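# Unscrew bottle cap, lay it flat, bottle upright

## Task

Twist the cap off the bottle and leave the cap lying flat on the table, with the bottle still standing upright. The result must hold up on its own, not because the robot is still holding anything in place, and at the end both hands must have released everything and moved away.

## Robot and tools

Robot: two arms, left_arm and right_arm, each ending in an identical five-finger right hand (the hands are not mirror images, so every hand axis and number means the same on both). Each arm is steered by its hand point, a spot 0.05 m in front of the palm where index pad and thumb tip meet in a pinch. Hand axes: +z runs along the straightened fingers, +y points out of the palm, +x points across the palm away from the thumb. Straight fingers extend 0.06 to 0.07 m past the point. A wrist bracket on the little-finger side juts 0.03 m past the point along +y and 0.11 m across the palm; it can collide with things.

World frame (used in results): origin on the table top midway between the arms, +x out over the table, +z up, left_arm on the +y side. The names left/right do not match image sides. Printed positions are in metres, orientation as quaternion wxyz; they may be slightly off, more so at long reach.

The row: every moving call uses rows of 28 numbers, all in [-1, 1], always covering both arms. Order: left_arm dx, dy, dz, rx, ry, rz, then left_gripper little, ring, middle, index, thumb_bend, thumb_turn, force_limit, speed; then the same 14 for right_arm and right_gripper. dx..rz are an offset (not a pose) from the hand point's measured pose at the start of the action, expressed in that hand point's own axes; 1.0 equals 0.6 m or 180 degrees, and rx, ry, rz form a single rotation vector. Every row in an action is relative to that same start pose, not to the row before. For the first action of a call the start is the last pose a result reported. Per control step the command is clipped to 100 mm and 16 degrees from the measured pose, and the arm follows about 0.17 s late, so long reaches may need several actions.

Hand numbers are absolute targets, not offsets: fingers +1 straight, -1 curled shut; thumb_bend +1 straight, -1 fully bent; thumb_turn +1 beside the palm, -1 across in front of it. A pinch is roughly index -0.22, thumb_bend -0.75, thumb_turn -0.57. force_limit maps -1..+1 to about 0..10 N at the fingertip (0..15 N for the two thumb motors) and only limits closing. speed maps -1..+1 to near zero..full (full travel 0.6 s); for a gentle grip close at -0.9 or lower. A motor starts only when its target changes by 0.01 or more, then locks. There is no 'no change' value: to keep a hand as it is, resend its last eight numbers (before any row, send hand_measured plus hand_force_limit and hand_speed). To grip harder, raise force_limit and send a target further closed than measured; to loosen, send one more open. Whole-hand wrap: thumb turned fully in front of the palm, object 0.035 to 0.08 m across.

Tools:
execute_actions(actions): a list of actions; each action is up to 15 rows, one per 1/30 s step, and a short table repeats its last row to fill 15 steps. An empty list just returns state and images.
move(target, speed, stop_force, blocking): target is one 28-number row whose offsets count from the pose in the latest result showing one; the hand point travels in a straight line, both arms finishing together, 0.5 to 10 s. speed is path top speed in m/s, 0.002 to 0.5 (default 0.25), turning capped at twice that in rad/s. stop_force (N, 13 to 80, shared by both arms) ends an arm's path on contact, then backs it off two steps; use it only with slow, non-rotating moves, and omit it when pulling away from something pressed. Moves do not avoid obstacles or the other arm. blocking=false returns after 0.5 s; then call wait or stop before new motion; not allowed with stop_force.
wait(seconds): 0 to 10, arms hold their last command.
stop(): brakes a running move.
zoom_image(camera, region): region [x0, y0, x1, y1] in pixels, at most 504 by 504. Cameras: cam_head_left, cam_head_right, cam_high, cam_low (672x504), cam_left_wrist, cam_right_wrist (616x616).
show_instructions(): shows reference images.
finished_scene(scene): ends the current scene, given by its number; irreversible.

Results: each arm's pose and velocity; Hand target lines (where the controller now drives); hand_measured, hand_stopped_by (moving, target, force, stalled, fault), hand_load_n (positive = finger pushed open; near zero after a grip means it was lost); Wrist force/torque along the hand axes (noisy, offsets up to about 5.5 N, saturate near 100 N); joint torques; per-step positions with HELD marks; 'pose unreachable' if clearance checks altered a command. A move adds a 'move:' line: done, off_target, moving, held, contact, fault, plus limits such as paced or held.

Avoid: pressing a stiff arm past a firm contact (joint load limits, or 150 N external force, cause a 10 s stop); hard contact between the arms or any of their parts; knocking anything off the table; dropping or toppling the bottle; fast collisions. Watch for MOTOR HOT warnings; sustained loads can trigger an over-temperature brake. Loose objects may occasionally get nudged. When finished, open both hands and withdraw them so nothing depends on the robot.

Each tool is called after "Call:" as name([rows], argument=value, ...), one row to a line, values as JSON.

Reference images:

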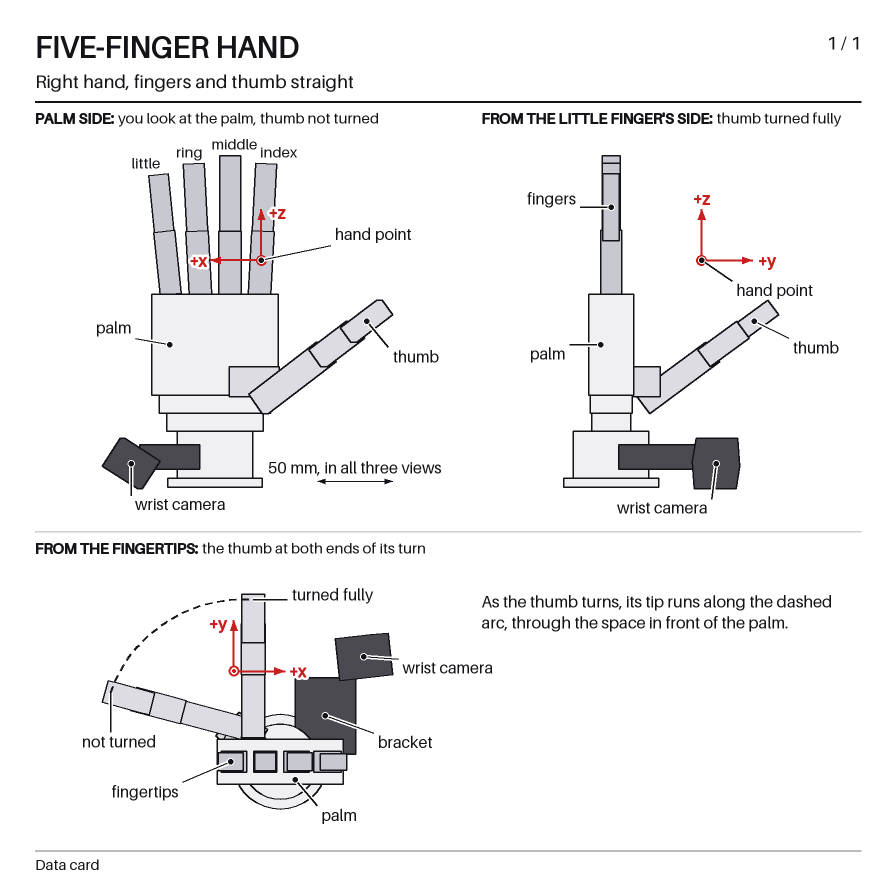

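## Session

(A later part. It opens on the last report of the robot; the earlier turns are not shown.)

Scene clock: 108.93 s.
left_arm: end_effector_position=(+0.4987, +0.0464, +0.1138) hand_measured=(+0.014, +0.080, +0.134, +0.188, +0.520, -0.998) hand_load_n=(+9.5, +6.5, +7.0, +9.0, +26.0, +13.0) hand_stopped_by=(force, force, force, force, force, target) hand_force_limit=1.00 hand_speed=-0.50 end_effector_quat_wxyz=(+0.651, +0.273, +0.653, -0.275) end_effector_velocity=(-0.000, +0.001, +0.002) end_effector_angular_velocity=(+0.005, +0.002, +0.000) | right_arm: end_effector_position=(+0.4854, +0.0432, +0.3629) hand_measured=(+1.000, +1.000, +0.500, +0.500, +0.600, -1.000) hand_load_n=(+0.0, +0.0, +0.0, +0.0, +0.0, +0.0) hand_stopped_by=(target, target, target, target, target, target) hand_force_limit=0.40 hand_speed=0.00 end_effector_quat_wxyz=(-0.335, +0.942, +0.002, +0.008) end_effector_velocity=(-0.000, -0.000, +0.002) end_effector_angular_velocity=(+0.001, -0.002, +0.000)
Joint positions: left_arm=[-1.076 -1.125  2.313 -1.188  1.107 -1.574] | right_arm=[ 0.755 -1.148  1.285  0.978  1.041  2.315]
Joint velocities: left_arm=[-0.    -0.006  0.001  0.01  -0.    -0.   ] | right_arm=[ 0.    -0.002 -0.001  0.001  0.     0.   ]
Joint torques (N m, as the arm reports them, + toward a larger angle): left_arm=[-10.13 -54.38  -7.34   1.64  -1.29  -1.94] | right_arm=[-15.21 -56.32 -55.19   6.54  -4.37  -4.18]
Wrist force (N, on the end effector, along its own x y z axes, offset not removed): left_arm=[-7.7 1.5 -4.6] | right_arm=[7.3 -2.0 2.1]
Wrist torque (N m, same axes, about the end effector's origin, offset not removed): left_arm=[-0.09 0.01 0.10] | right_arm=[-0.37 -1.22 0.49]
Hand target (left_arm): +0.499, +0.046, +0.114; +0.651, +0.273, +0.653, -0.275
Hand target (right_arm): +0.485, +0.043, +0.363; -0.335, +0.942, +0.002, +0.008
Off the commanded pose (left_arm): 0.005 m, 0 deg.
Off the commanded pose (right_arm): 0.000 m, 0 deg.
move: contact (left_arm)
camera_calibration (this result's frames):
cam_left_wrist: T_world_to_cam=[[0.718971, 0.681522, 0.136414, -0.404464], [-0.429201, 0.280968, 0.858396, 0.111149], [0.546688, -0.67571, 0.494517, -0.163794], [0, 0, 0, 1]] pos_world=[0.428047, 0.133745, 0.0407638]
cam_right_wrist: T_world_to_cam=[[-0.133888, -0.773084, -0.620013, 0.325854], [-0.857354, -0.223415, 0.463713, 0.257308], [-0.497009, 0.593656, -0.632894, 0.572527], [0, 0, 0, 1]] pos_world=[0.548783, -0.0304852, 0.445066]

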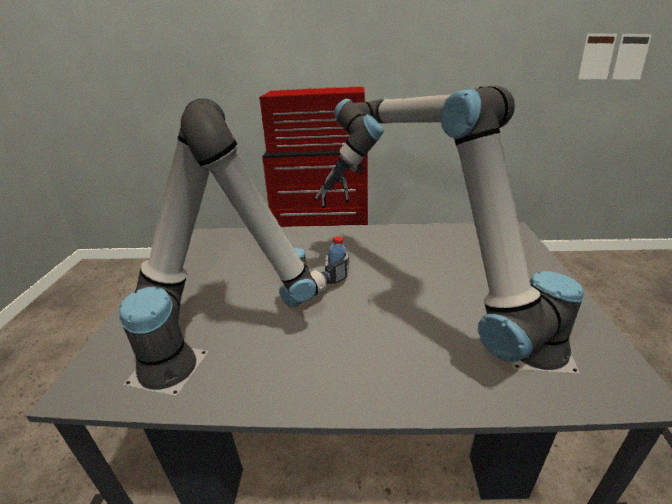

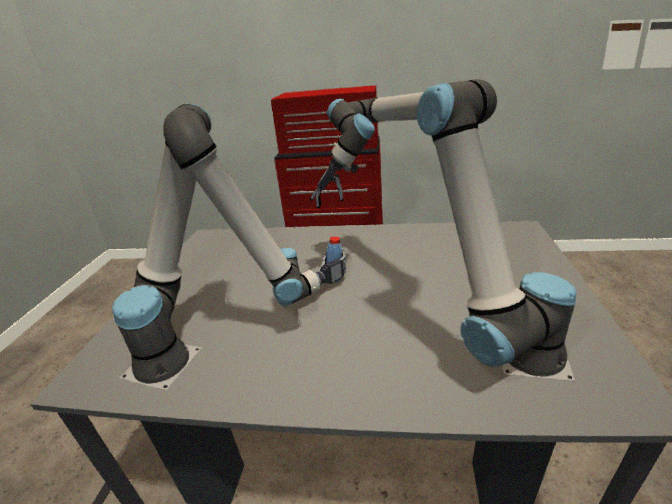

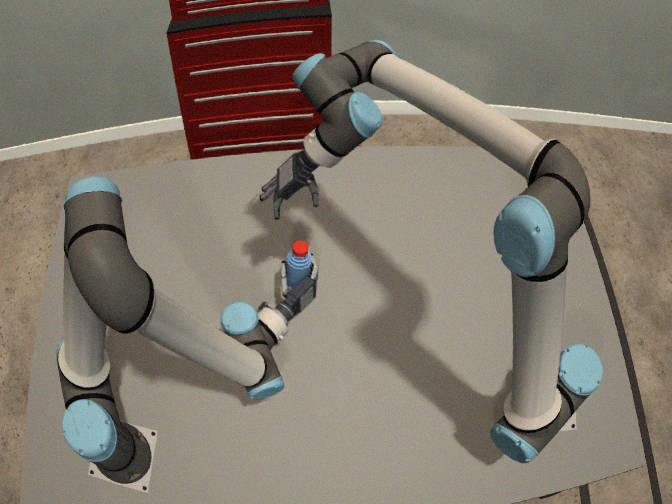

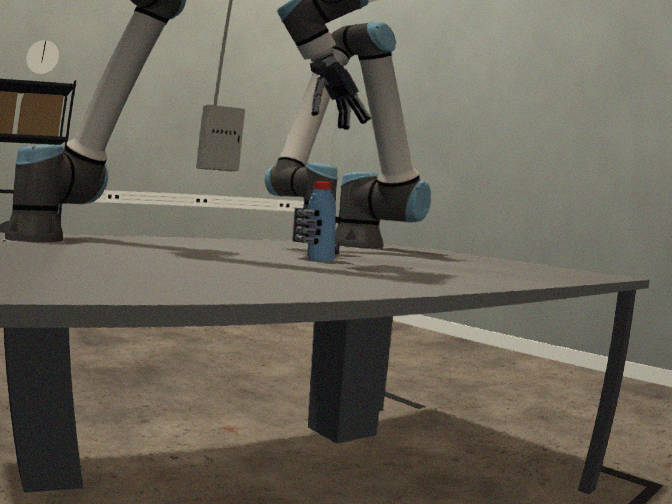

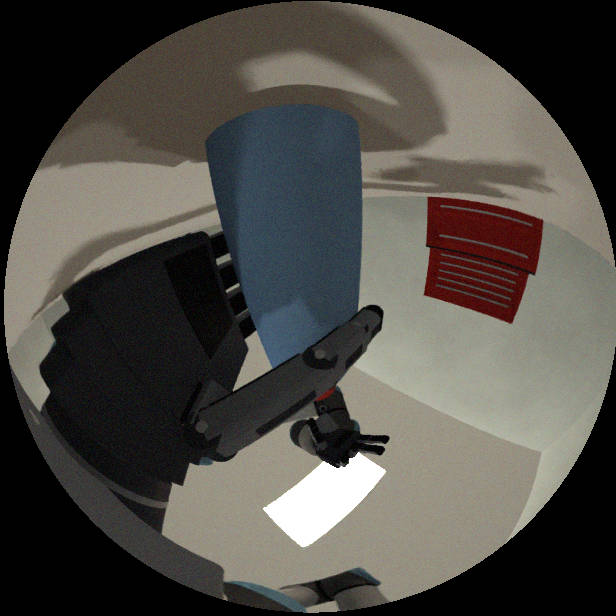

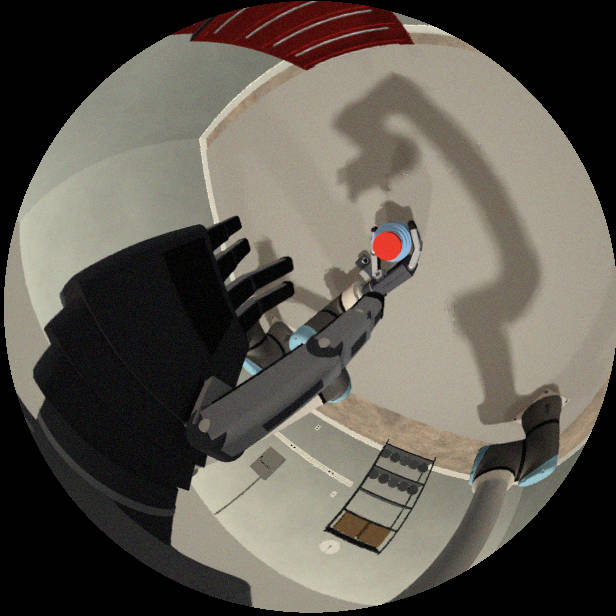

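Call:
move(target=[0,0,0,0,0,0,0.2,0.22,0.24,0.27,0.62,-1,1,-0.8, 0,0,0,0,0,0, 1,1,0.5,0.5,0.6,-1,0.4,0])

Call:
move(target=[0,0,0,0,0,0,-1,-1,-1,-1,-1,-1,1,-0.8, 0,0,0,0,0,0, 1,1,0.5,0.5,0.6,-1,0.4,0])

Call:
zoom_image(camera="cam_low", region=[260,150,400,280])

Call:
zoom_image(camera="cam_head_left", region=[270,210,400,310])

Scene clock: 110.03 s.
left_arm: end_effector_position=(+0.4987, +0.0464, +0.1138) hand_measured=(+0.200, +0.220, +0.240, +0.270, +0.620, -1.000) hand_load_n=(+0.0, +0.0, +0.0, +0.0, +0.0, +0.0) hand_stopped_by=(target, target, target, target, target, target) hand_force_limit=1.00 hand_speed=-0.80 end_effector_quat_wxyz=(+0.651, +0.273, +0.653, -0.275) end_effector_velocity=(-0.000, -0.000, -0.000) end_effector_angular_velocity=(-0.000, -0.000, -0.001) | right_arm: end_effector_position=(+0.4854, +0.0432, +0.3629) hand_measured=(+1.000, +1.000, +0.500, +0.500, +0.600, -1.000) hand_load_n=(+0.0, +0.0, +0.0, +0.0, +0.0, +0.0) hand_stopped_by=(target, target, target, target, target, target) hand_force_limit=0.40 hand_speed=0.00 end_effector_quat_wxyz=(-0.335, +0.942, +0.002, +0.008) end_effector_velocity=(+0.000, +0.000, -0.001) end_effector_angular_velocity=(-0.001, +0.001, -0.000)
Joint positions: left_arm=[-1.076 -1.125  2.314 -1.188  1.107 -1.574] | right_arm=[ 0.755 -1.148  1.285  0.978  1.041  2.315]
Joint velocities: left_arm=[-0.001  0.    -0.    -0.001  0.    -0.   ] | right_arm=[ 0.     0.001 -0.001  0.     0.     0.   ]
Joint torques (N m, as the arm reports them, + toward a larger angle): left_arm=[-10.91 -42.87 -14.26  -3.44  -0.46  -1.64] | right_arm=[-13.73 -57.07 -55.18   5.93  -4.17  -4.24]
Wrist force (N, on the end effector, along its own x y z axes, offset not removed): left_arm=[-0.8 1.3 -3.6] | right_arm=[1.2 4.4 -6.5]
Wrist torque (N m, same axes, about the end effector's origin, offset not removed): left_arm=[0.14 0.23 0.01] | right_arm=[0.93 -0.04 0.13]
Hand target (left_arm): +0.499, +0.046, +0.114; +0.651, +0.273, +0.653, -0.275
Hand target (right_arm): +0.485, +0.043, +0.363; -0.335, +0.942, +0.002, +0.008
Off the commanded pose (left_arm): 0.000 m, 0 deg.
Off the commanded pose (right_arm): 0.000 m, 0 deg.
move: done
camera_calibration (this result's frames):
cam_left_wrist: T_world_to_cam=[[0.718972, 0.681519, 0.136425, -0.404471], [-0.429194, 0.280946, 0.858407, 0.111142], [0.546692, -0.675723, 0.494496, -0.163782], [0, 0, 0, 1]] pos_world=[0.428043, 0.133758, 0.0407645]
cam_right_wrist: T_world_to_cam=[[-0.133892, -0.773083, -0.620012, 0.325855], [-0.857355, -0.223411, 0.463713, 0.25731], [-0.497007, 0.593658, -0.632894, 0.572528], [0, 0, 0, 1]] pos_world=[0.548786, -0.0304874, 0.445066]

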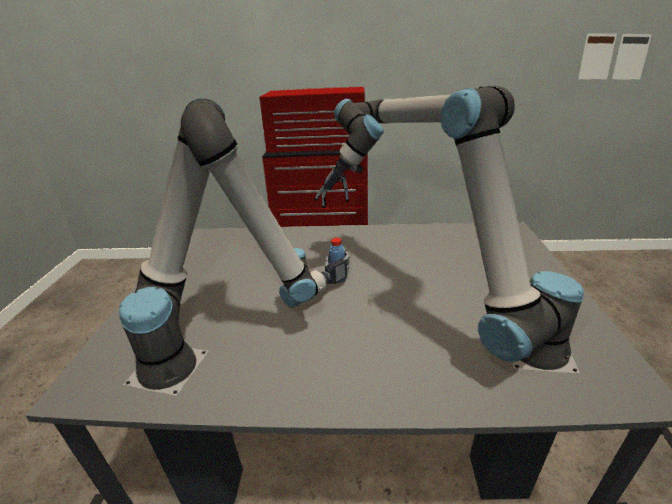

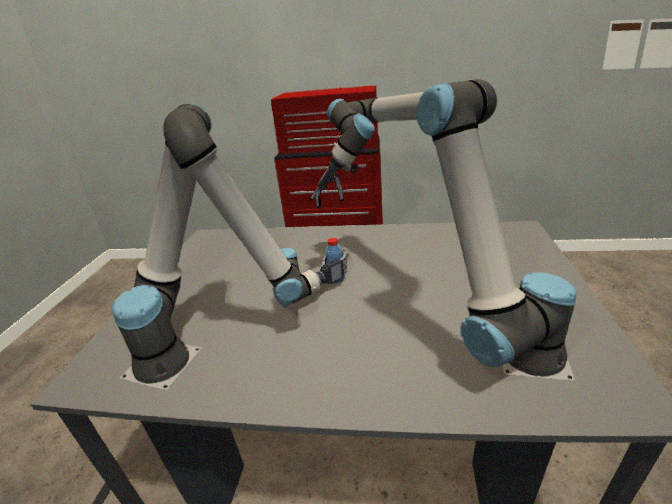

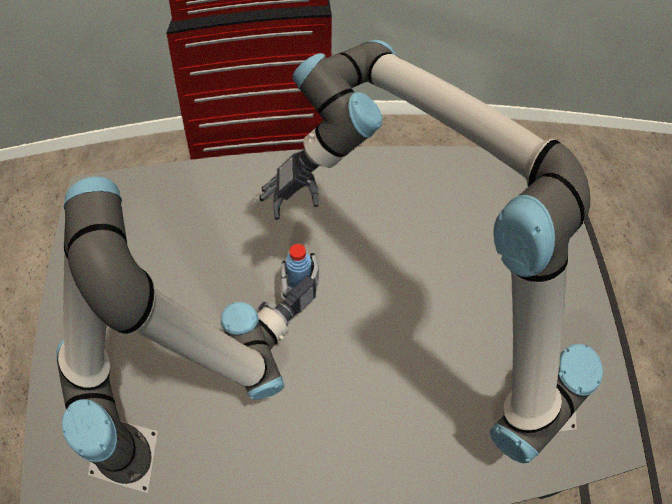

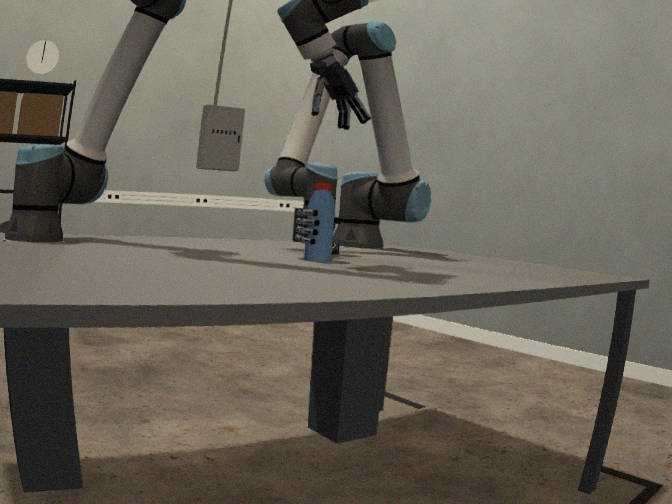

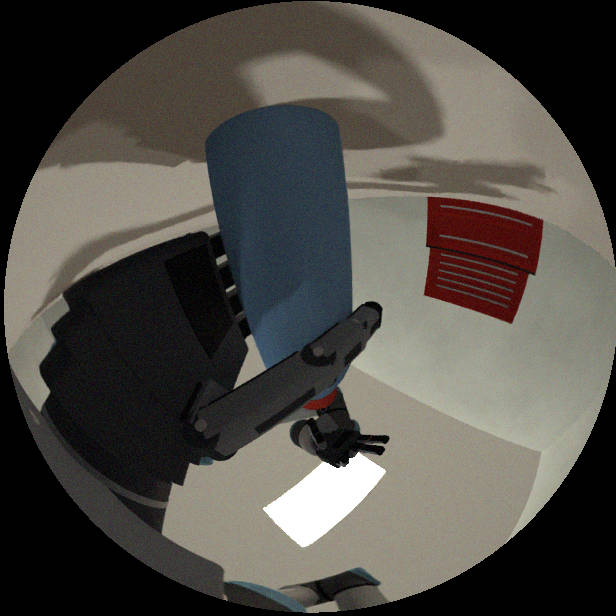

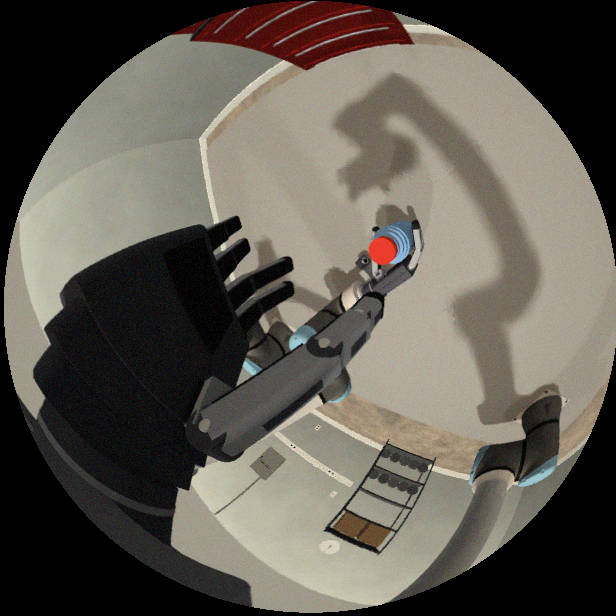

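Scene clock: 110.87 s.
left_arm: end_effector_position=(+0.4987, +0.0464, +0.1138) hand_measured=(+0.016, +0.048, +0.078, +0.102, +0.578, -1.000) hand_load_n=(+10.5, +9.5, +7.5, +11.0, +29.5, +12.0) hand_stopped_by=(force, force, force, force, force, target) hand_force_limit=1.00 hand_speed=-0.80 end_effector_quat_wxyz=(+0.651, +0.273, +0.653, -0.275) end_effector_velocity=(+0.000, +0.000, -0.000) end_effector_angular_velocity=(-0.001, -0.000, +0.001) | right_arm: end_effector_position=(+0.4854, +0.0432, +0.3629) hand_measured=(+1.000, +1.000, +0.500, +0.500, +0.600, -1.000) hand_load_n=(+0.0, +0.0, +0.0, +0.0, +0.0, +0.0) hand_stopped_by=(target, target, target, target, target, target) hand_force_limit=0.40 hand_speed=0.00 end_effector_quat_wxyz=(-0.335, +0.942, +0.002, +0.008) end_effector_velocity=(-0.001, -0.000, -0.001) end_effector_angular_velocity=(-0.001, +0.002, +0.000)
Joint positions: left_arm=[-1.076 -1.125  2.314 -1.188  1.107 -1.574] | right_arm=[ 0.755 -1.148  1.285  0.978  1.041  2.315]
Joint velocities: left_arm=[-0.     0.     0.    -0.002 -0.001 -0.   ] | right_arm=[ 0.     0.001  0.001  0.001 -0.     0.   ]
Joint torques (N m, as the arm reports them, + toward a larger angle): left_arm=[-11.77 -43.27 -13.7   -3.08  -0.14  -2.2 ] | right_arm=[-14.29 -57.15 -54.19   6.47  -4.7   -4.07]
Wrist force (N, on the end effector, along its own x y z axes, offset not removed): left_arm=[2.7 2.8 -3.8] | right_arm=[0.0 3.5 1.1]
Wrist torque (N m, same axes, about the end effector's origin, offset not removed): left_arm=[0.47 -0.21 0.15] | right_arm=[0.52 -0.10 0.16]
Hand target (left_arm): +0.499, +0.046, +0.114; +0.651, +0.273, +0.653, -0.275
Hand target (right_arm): +0.485, +0.043, +0.363; -0.335, +0.942, +0.002, +0.008
Off the commanded pose (left_arm): 0.000 m, 0 deg.
Off the commanded pose (right_arm): 0.000 m, 0 deg.
move: done
camera_calibration (this result's frames):
cam_left_wrist: T_world_to_cam=[[0.718971, 0.681519, 0.136424, -0.40447], [-0.429194, 0.280948, 0.858406, 0.111144], [0.546692, -0.675722, 0.494498, -0.163782], [0, 0, 0, 1]] pos_world=[0.428043, 0.133758, 0.0407626]
cam_right_wrist: T_world_to_cam=[[-0.133892, -0.773083, -0.620012, 0.325855], [-0.857355, -0.223411, 0.463713, 0.25731], [-0.497007, 0.593658, -0.632894, 0.572529], [0, 0, 0, 1]] pos_world=[0.548786, -0.0304875, 0.445066]

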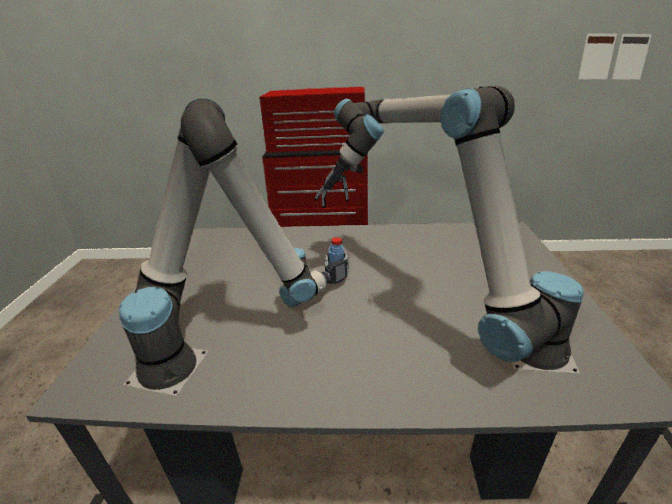

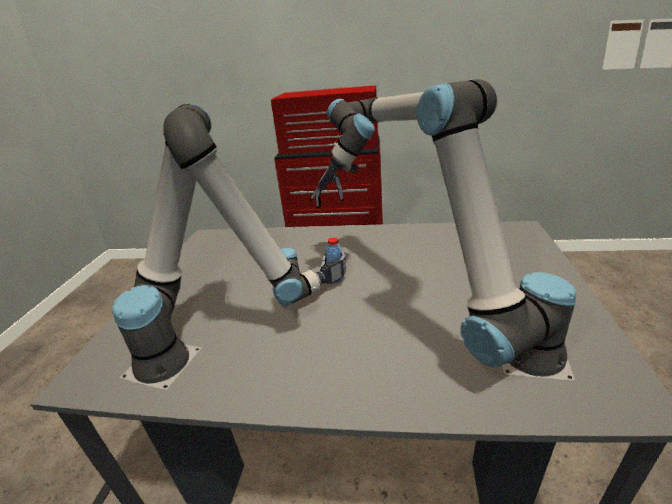

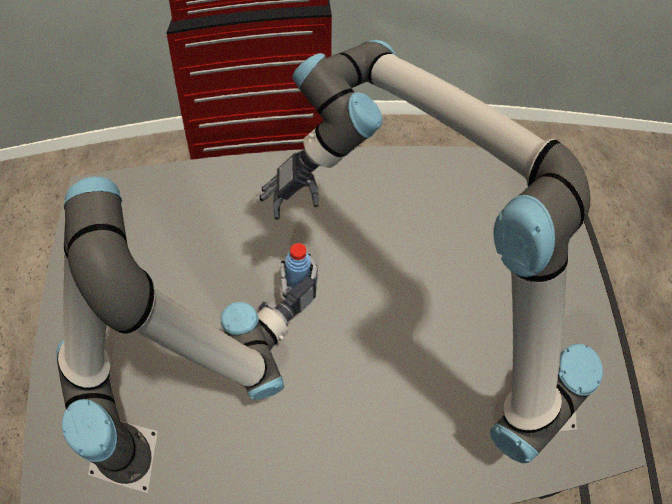

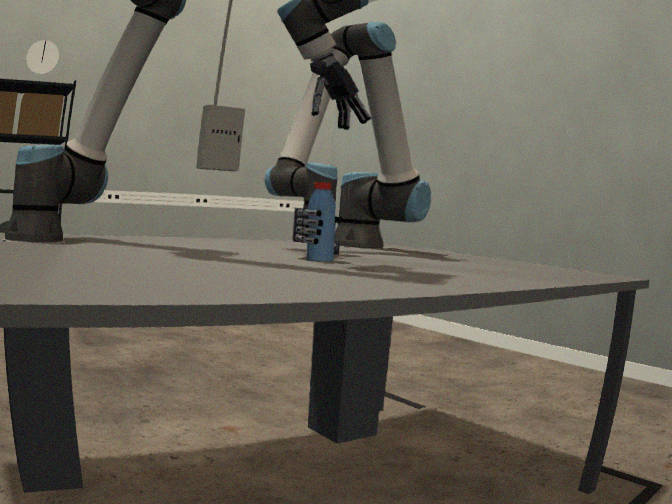

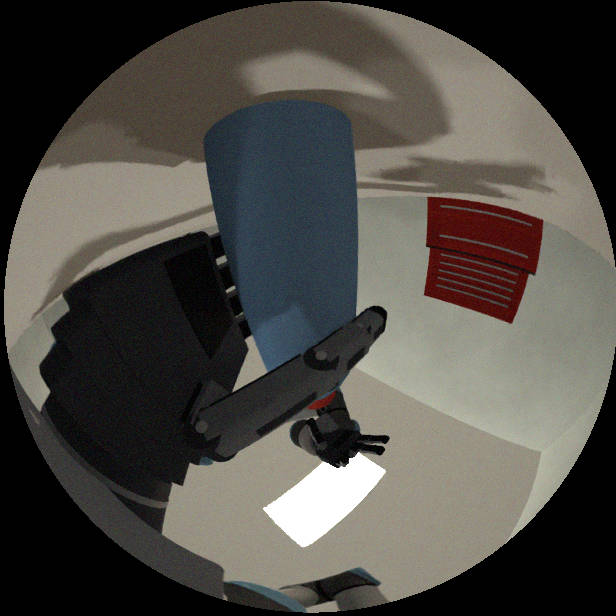

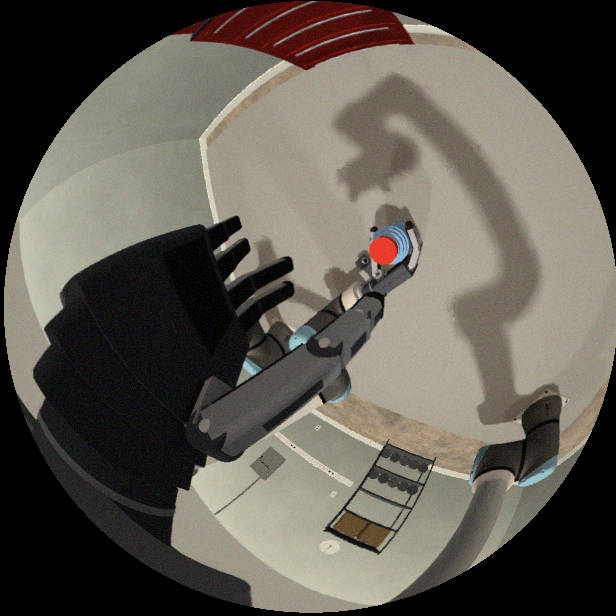

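Region (260, 150, 400, 280) of cam_low's 672x504 image, scaled by 3.600, with more detail than that image has; it fills the top 468 rows of this view, and the rest is white.

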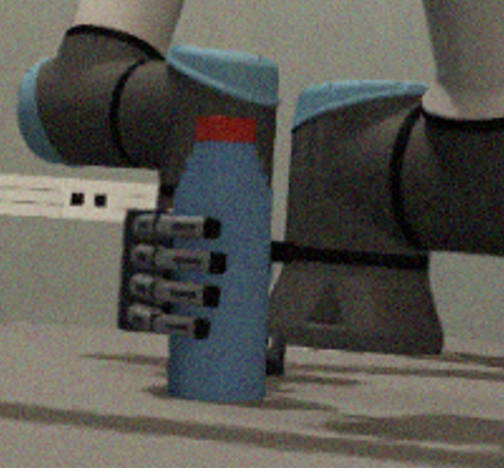

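Region (270, 210, 400, 310) of cam_head_left's 672x504 image, scaled by 3.877, with more detail than that image has; it fills the top 388 rows of this view, and the rest is white.

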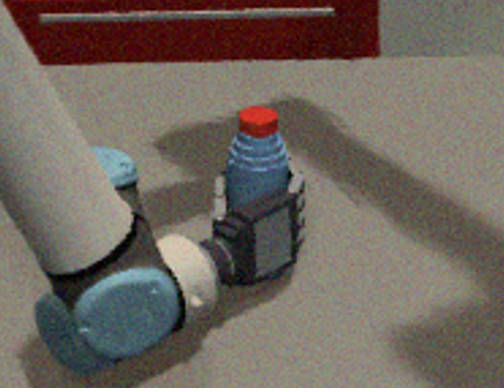

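Call:
move(target=[0,0,0,0,0,0,-1,-1,-1,-1,-1,-1,1,-0.8, -0.0173,0.168,0.242,0,0,0, 1,1,0.5,0.5,0.6,-1,0.4,0], speed=0.15)

Call:
move(target=[0,0,0,0,0,0,-1,-1,-1,-1,-1,-1,1,-0.8, 0,0,0,0,0,0, 1,1,-0.5,-0.5,-0.9,-1,0.6,-0.7])

Call:
zoom_image(camera="cam_low", region=[260,130,400,260])

Scene clock: 113.10 s.
left_arm: end_effector_position=(+0.4987, +0.0464, +0.1138) hand_measured=(+0.016, +0.048, +0.078, +0.102, +0.578, -1.000) hand_load_n=(+10.5, +9.5, +7.5, +11.0, +29.5, +12.0) hand_stopped_by=(force, force, force, force, force, target) hand_force_limit=1.00 hand_speed=-0.80 end_effector_quat_wxyz=(+0.651, +0.273, +0.653, -0.275) end_effector_velocity=(-0.000, +0.000, -0.001) end_effector_angular_velocity=(+0.002, +0.001, -0.000) | right_arm: end_effector_position=(+0.4781, +0.0569, +0.1869) hand_measured=(+1.000, +1.000, +0.500, +0.500, +0.600, -1.000) hand_load_n=(+0.0, +0.0, +0.0, +0.0, +0.0, +0.0) hand_stopped_by=(target, target, target, target, target, target) hand_force_limit=0.40 hand_speed=0.00 end_effector_quat_wxyz=(-0.335, +0.942, +0.002, +0.008) end_effector_velocity=(+0.000, +0.001, -0.002) end_effector_angular_velocity=(+0.000, -0.000, -0.000)
Joint positions: left_arm=[-1.076 -1.125  2.314 -1.188  1.107 -1.574] | right_arm=[ 0.776 -1.06   1.473  0.692  1.051  2.337]
Joint velocities: left_arm=[-0.     0.001  0.     0.001 -0.     0.   ] | right_arm=[ 0.     0.002  0.    -0.003  0.     0.001]
Joint torques (N m, as the arm reports them, + toward a larger angle): left_arm=[ -9.83 -45.02 -14.    -2.77  -0.31  -2.03] | right_arm=[ 19.22 -61.31 -26.24  -0.73   2.09   3.43]
Wrist force (N, on the end effector, along its own x y z axes, offset not removed): left_arm=[-0.7 0.1 -3.0] | right_arm=[0.4 -5.4 -4.2]
Wrist torque (N m, same axes, about the end effector's origin, offset not removed): left_arm=[0.03 0.24 -0.06] | right_arm=[-0.51 0.17 0.06]
Hand target (left_arm): +0.499, +0.046, +0.114; +0.651, +0.273, +0.653, -0.275
Hand target (right_arm): +0.478, +0.057, +0.186; -0.335, +0.942, +0.002, +0.008
Off the commanded pose (left_arm): 0.000 m, 0 deg.
Off the commanded pose (right_arm): 0.000 m, 0 deg.
move: done
camera_calibration (this result's frames):
cam_left_wrist: T_world_to_cam=[[0.718972, 0.681519, 0.136424, -0.40447], [-0.429194, 0.280948, 0.858406, 0.111144], [0.546692, -0.675722, 0.494498, -0.163782], [0, 0, 0, 1]] pos_world=[0.428043, 0.133758, 0.0407626]
cam_right_wrist: T_world_to_cam=[[-0.133873, -0.773114, -0.619978, 0.226297], [-0.857349, -0.223411, 0.463723, 0.335818], [-0.497021, 0.593617, -0.63292, 0.449362], [0, 0, 0, 1]] pos_world=[0.541551, -0.0167706, 0.268983]

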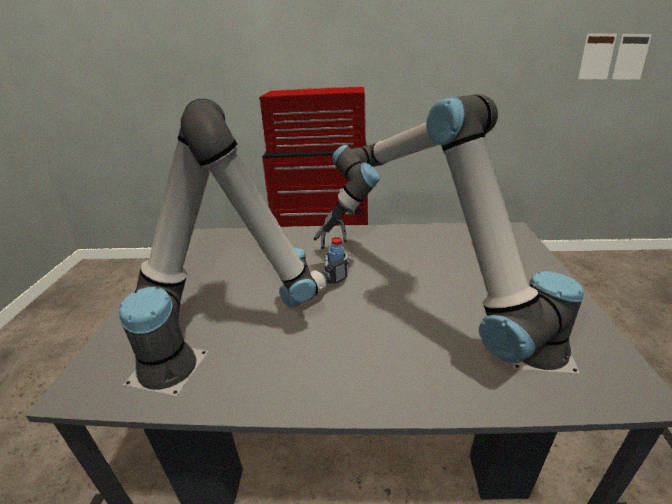

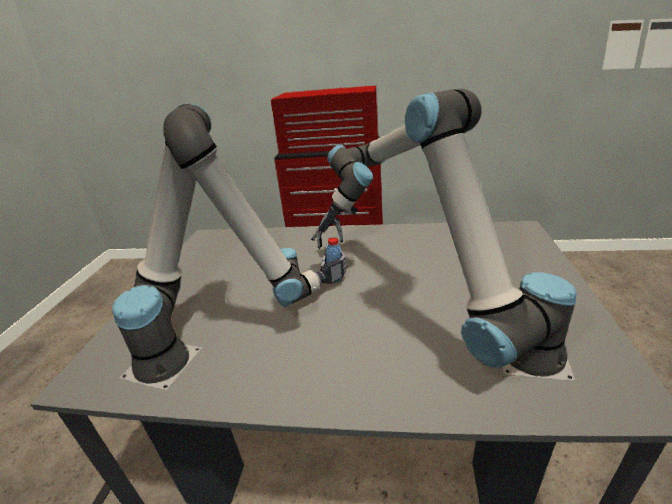

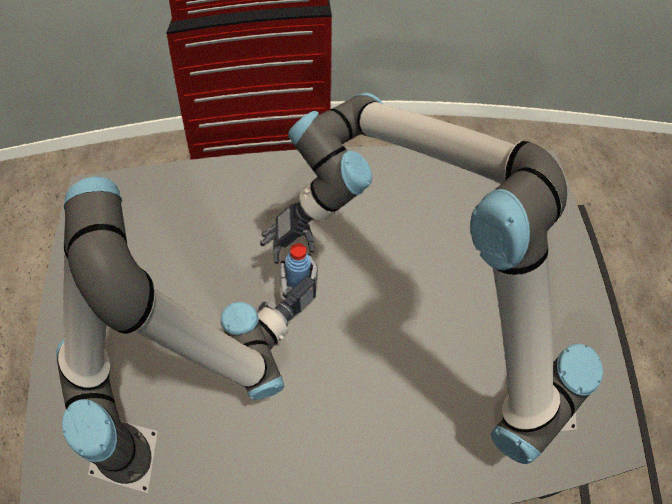

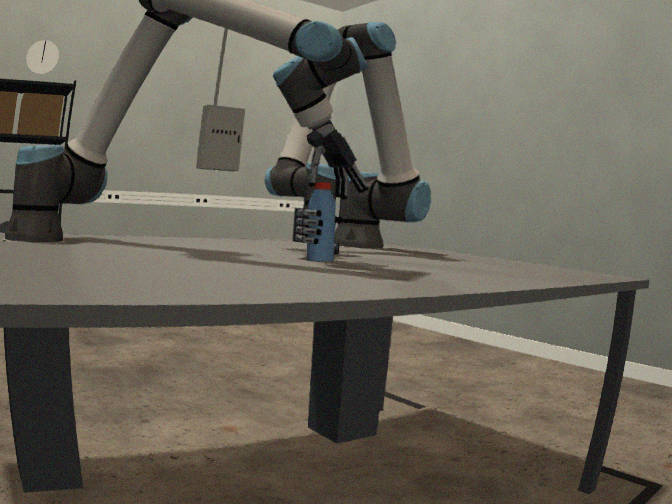

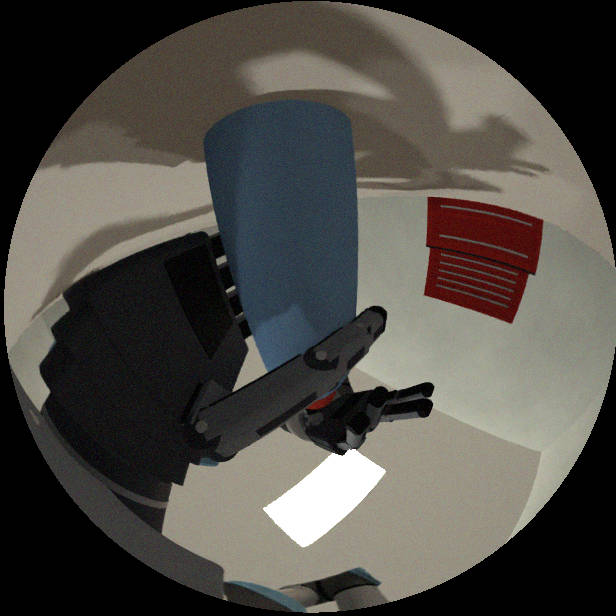

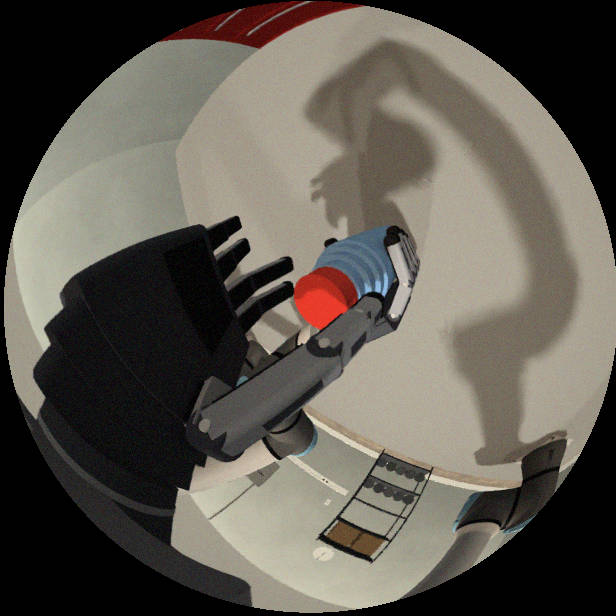

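Scene clock: 114.47 s.
left_arm: end_effector_position=(+0.4987, +0.0463, +0.1138) hand_measured=(+0.016, +0.048, +0.078, +0.102, +0.578, -0.998) hand_load_n=(+11.0, +11.0, +9.5, +14.0, +27.0, +13.0) hand_stopped_by=(force, force, force, force, force, target) hand_force_limit=1.00 hand_speed=-0.80 end_effector_quat_wxyz=(+0.651, +0.273, +0.653, -0.275) end_effector_velocity=(-0.000, -0.000, +0.000) end_effector_angular_velocity=(+0.001, +0.000, -0.001) | right_arm: end_effector_position=(+0.4781, +0.0569, +0.1869) hand_measured=(+1.000, +1.000, +0.154, +0.056, +0.284, -1.000) hand_load_n=(+0.0, +0.0, +8.0, +12.0, +11.5, +1.0) hand_stopped_by=(target, target, force, force, force, target) hand_force_limit=0.60 hand_speed=-0.70 end_effector_quat_wxyz=(-0.335, +0.942, +0.002, +0.008) end_effector_velocity=(+0.000, +0.000, +0.001) end_effector_angular_velocity=(+0.000, -0.001, -0.000)
Joint positions: left_arm=[-1.077 -1.125  2.314 -1.188  1.107 -1.574] | right_arm=[ 0.776 -1.06   1.473  0.692  1.051  2.337]
Joint velocities: left_arm=[ 0.    -0.001 -0.     0.001  0.001 -0.   ] | right_arm=[-0.    -0.001 -0.001  0.001  0.     0.   ]
Joint torques (N m, as the arm reports them, + toward a larger angle): left_arm=[  4.42 -48.65 -14.22  -2.55  -1.63  -1.74] | right_arm=[  8.74 -71.06 -44.05   7.68   1.48  -1.36]
Wrist force (N, on the end effector, along its own x y z axes, offset not removed): left_arm=[6.7 -6.6 7.3] | right_arm=[1.6 -15.1 4.8]
Wrist torque (N m, same axes, about the end effector's origin, offset not removed): left_arm=[0.07 -0.07 0.22] | right_arm=[0.21 -0.24 0.07]
Hand target (left_arm): +0.499, +0.046, +0.114; +0.651, +0.273, +0.653, -0.275
Hand target (right_arm): +0.478, +0.057, +0.187; -0.335, +0.942, +0.002, +0.008
Off the commanded pose (left_arm): 0.000 m, 0 deg.
Off the commanded pose (right_arm): 0.000 m, 0 deg.
move: done
camera_calibration (this result's frames):
cam_left_wrist: T_world_to_cam=[[0.71903, 0.681458, 0.136424, -0.404448], [-0.429171, 0.280985, 0.858406, 0.11113], [0.546634, -0.675768, 0.494498, -0.163755], [0, 0, 0, 1]] pos_world=[0.428018, 0.133728, 0.0407584]
cam_right_wrist: T_world_to_cam=[[-0.133864, -0.773103, -0.619993, 0.226307], [-0.857358, -0.223416, 0.463704, 0.335805], [-0.497008, 0.59363, -0.632919, 0.449356], [0, 0, 0, 1]] pos_world=[0.541533, -0.0167682, 0.269001]

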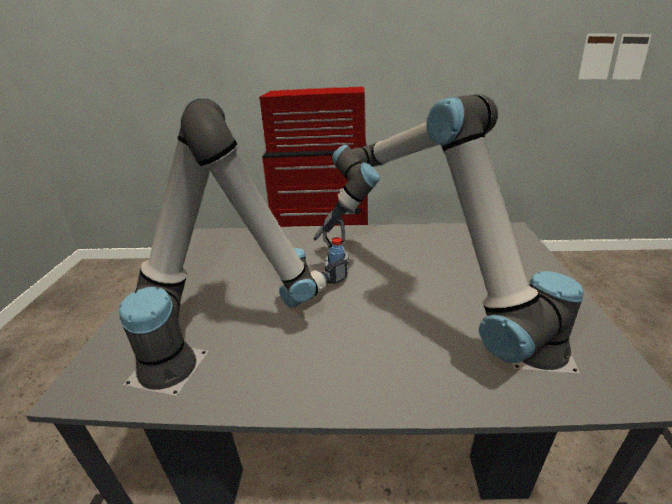

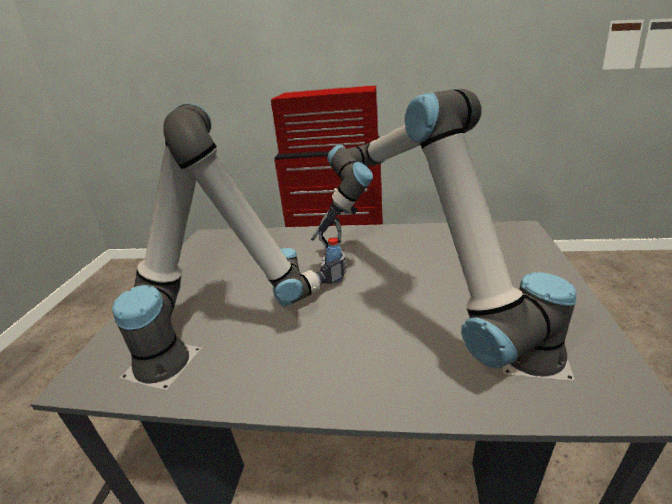

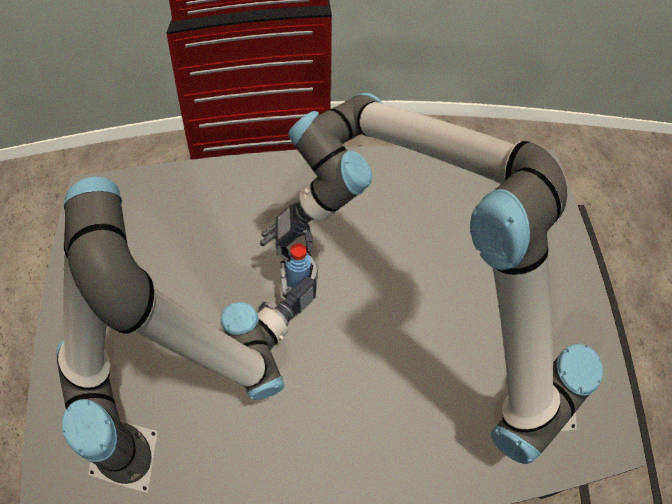

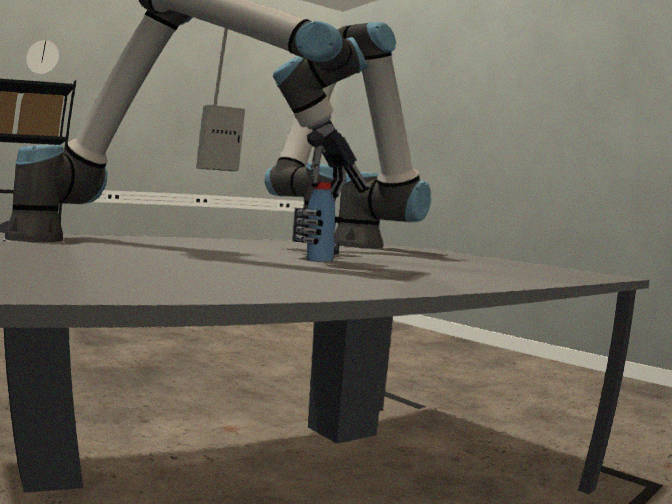

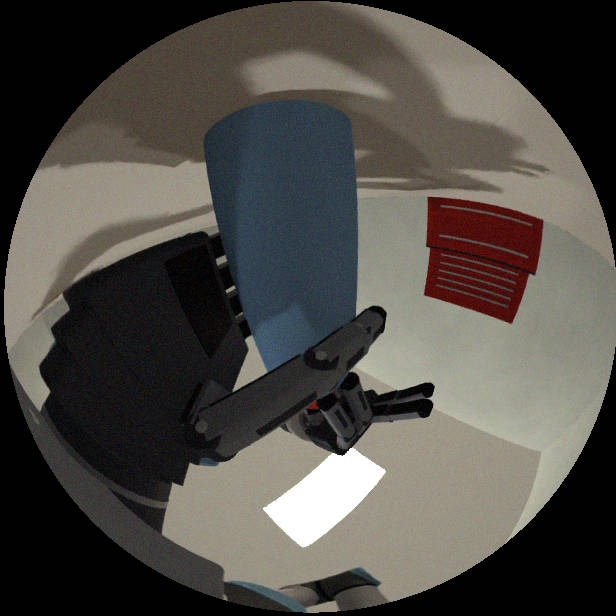

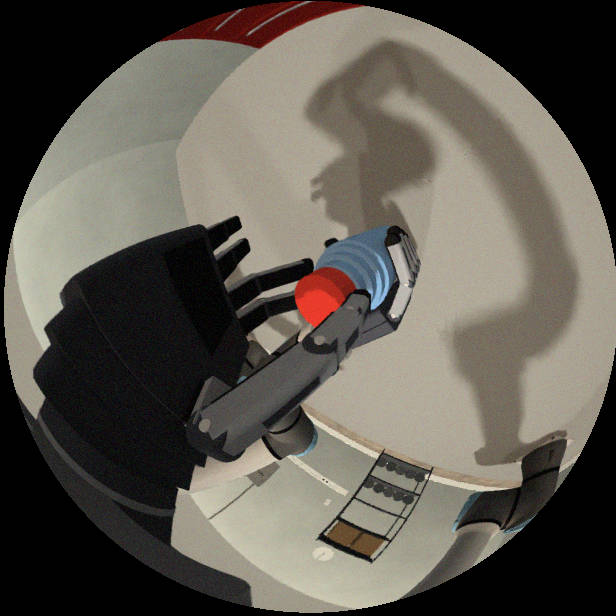

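Region (260, 130, 400, 260) of cam_low's 672x504 image, scaled by 3.600, with more detail than that image has; it fills the top 468 rows of this view, and the rest is white.

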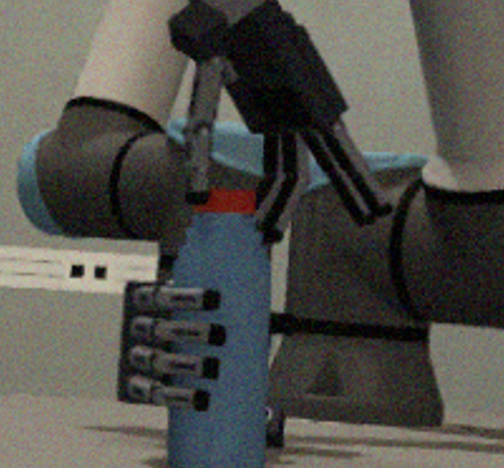

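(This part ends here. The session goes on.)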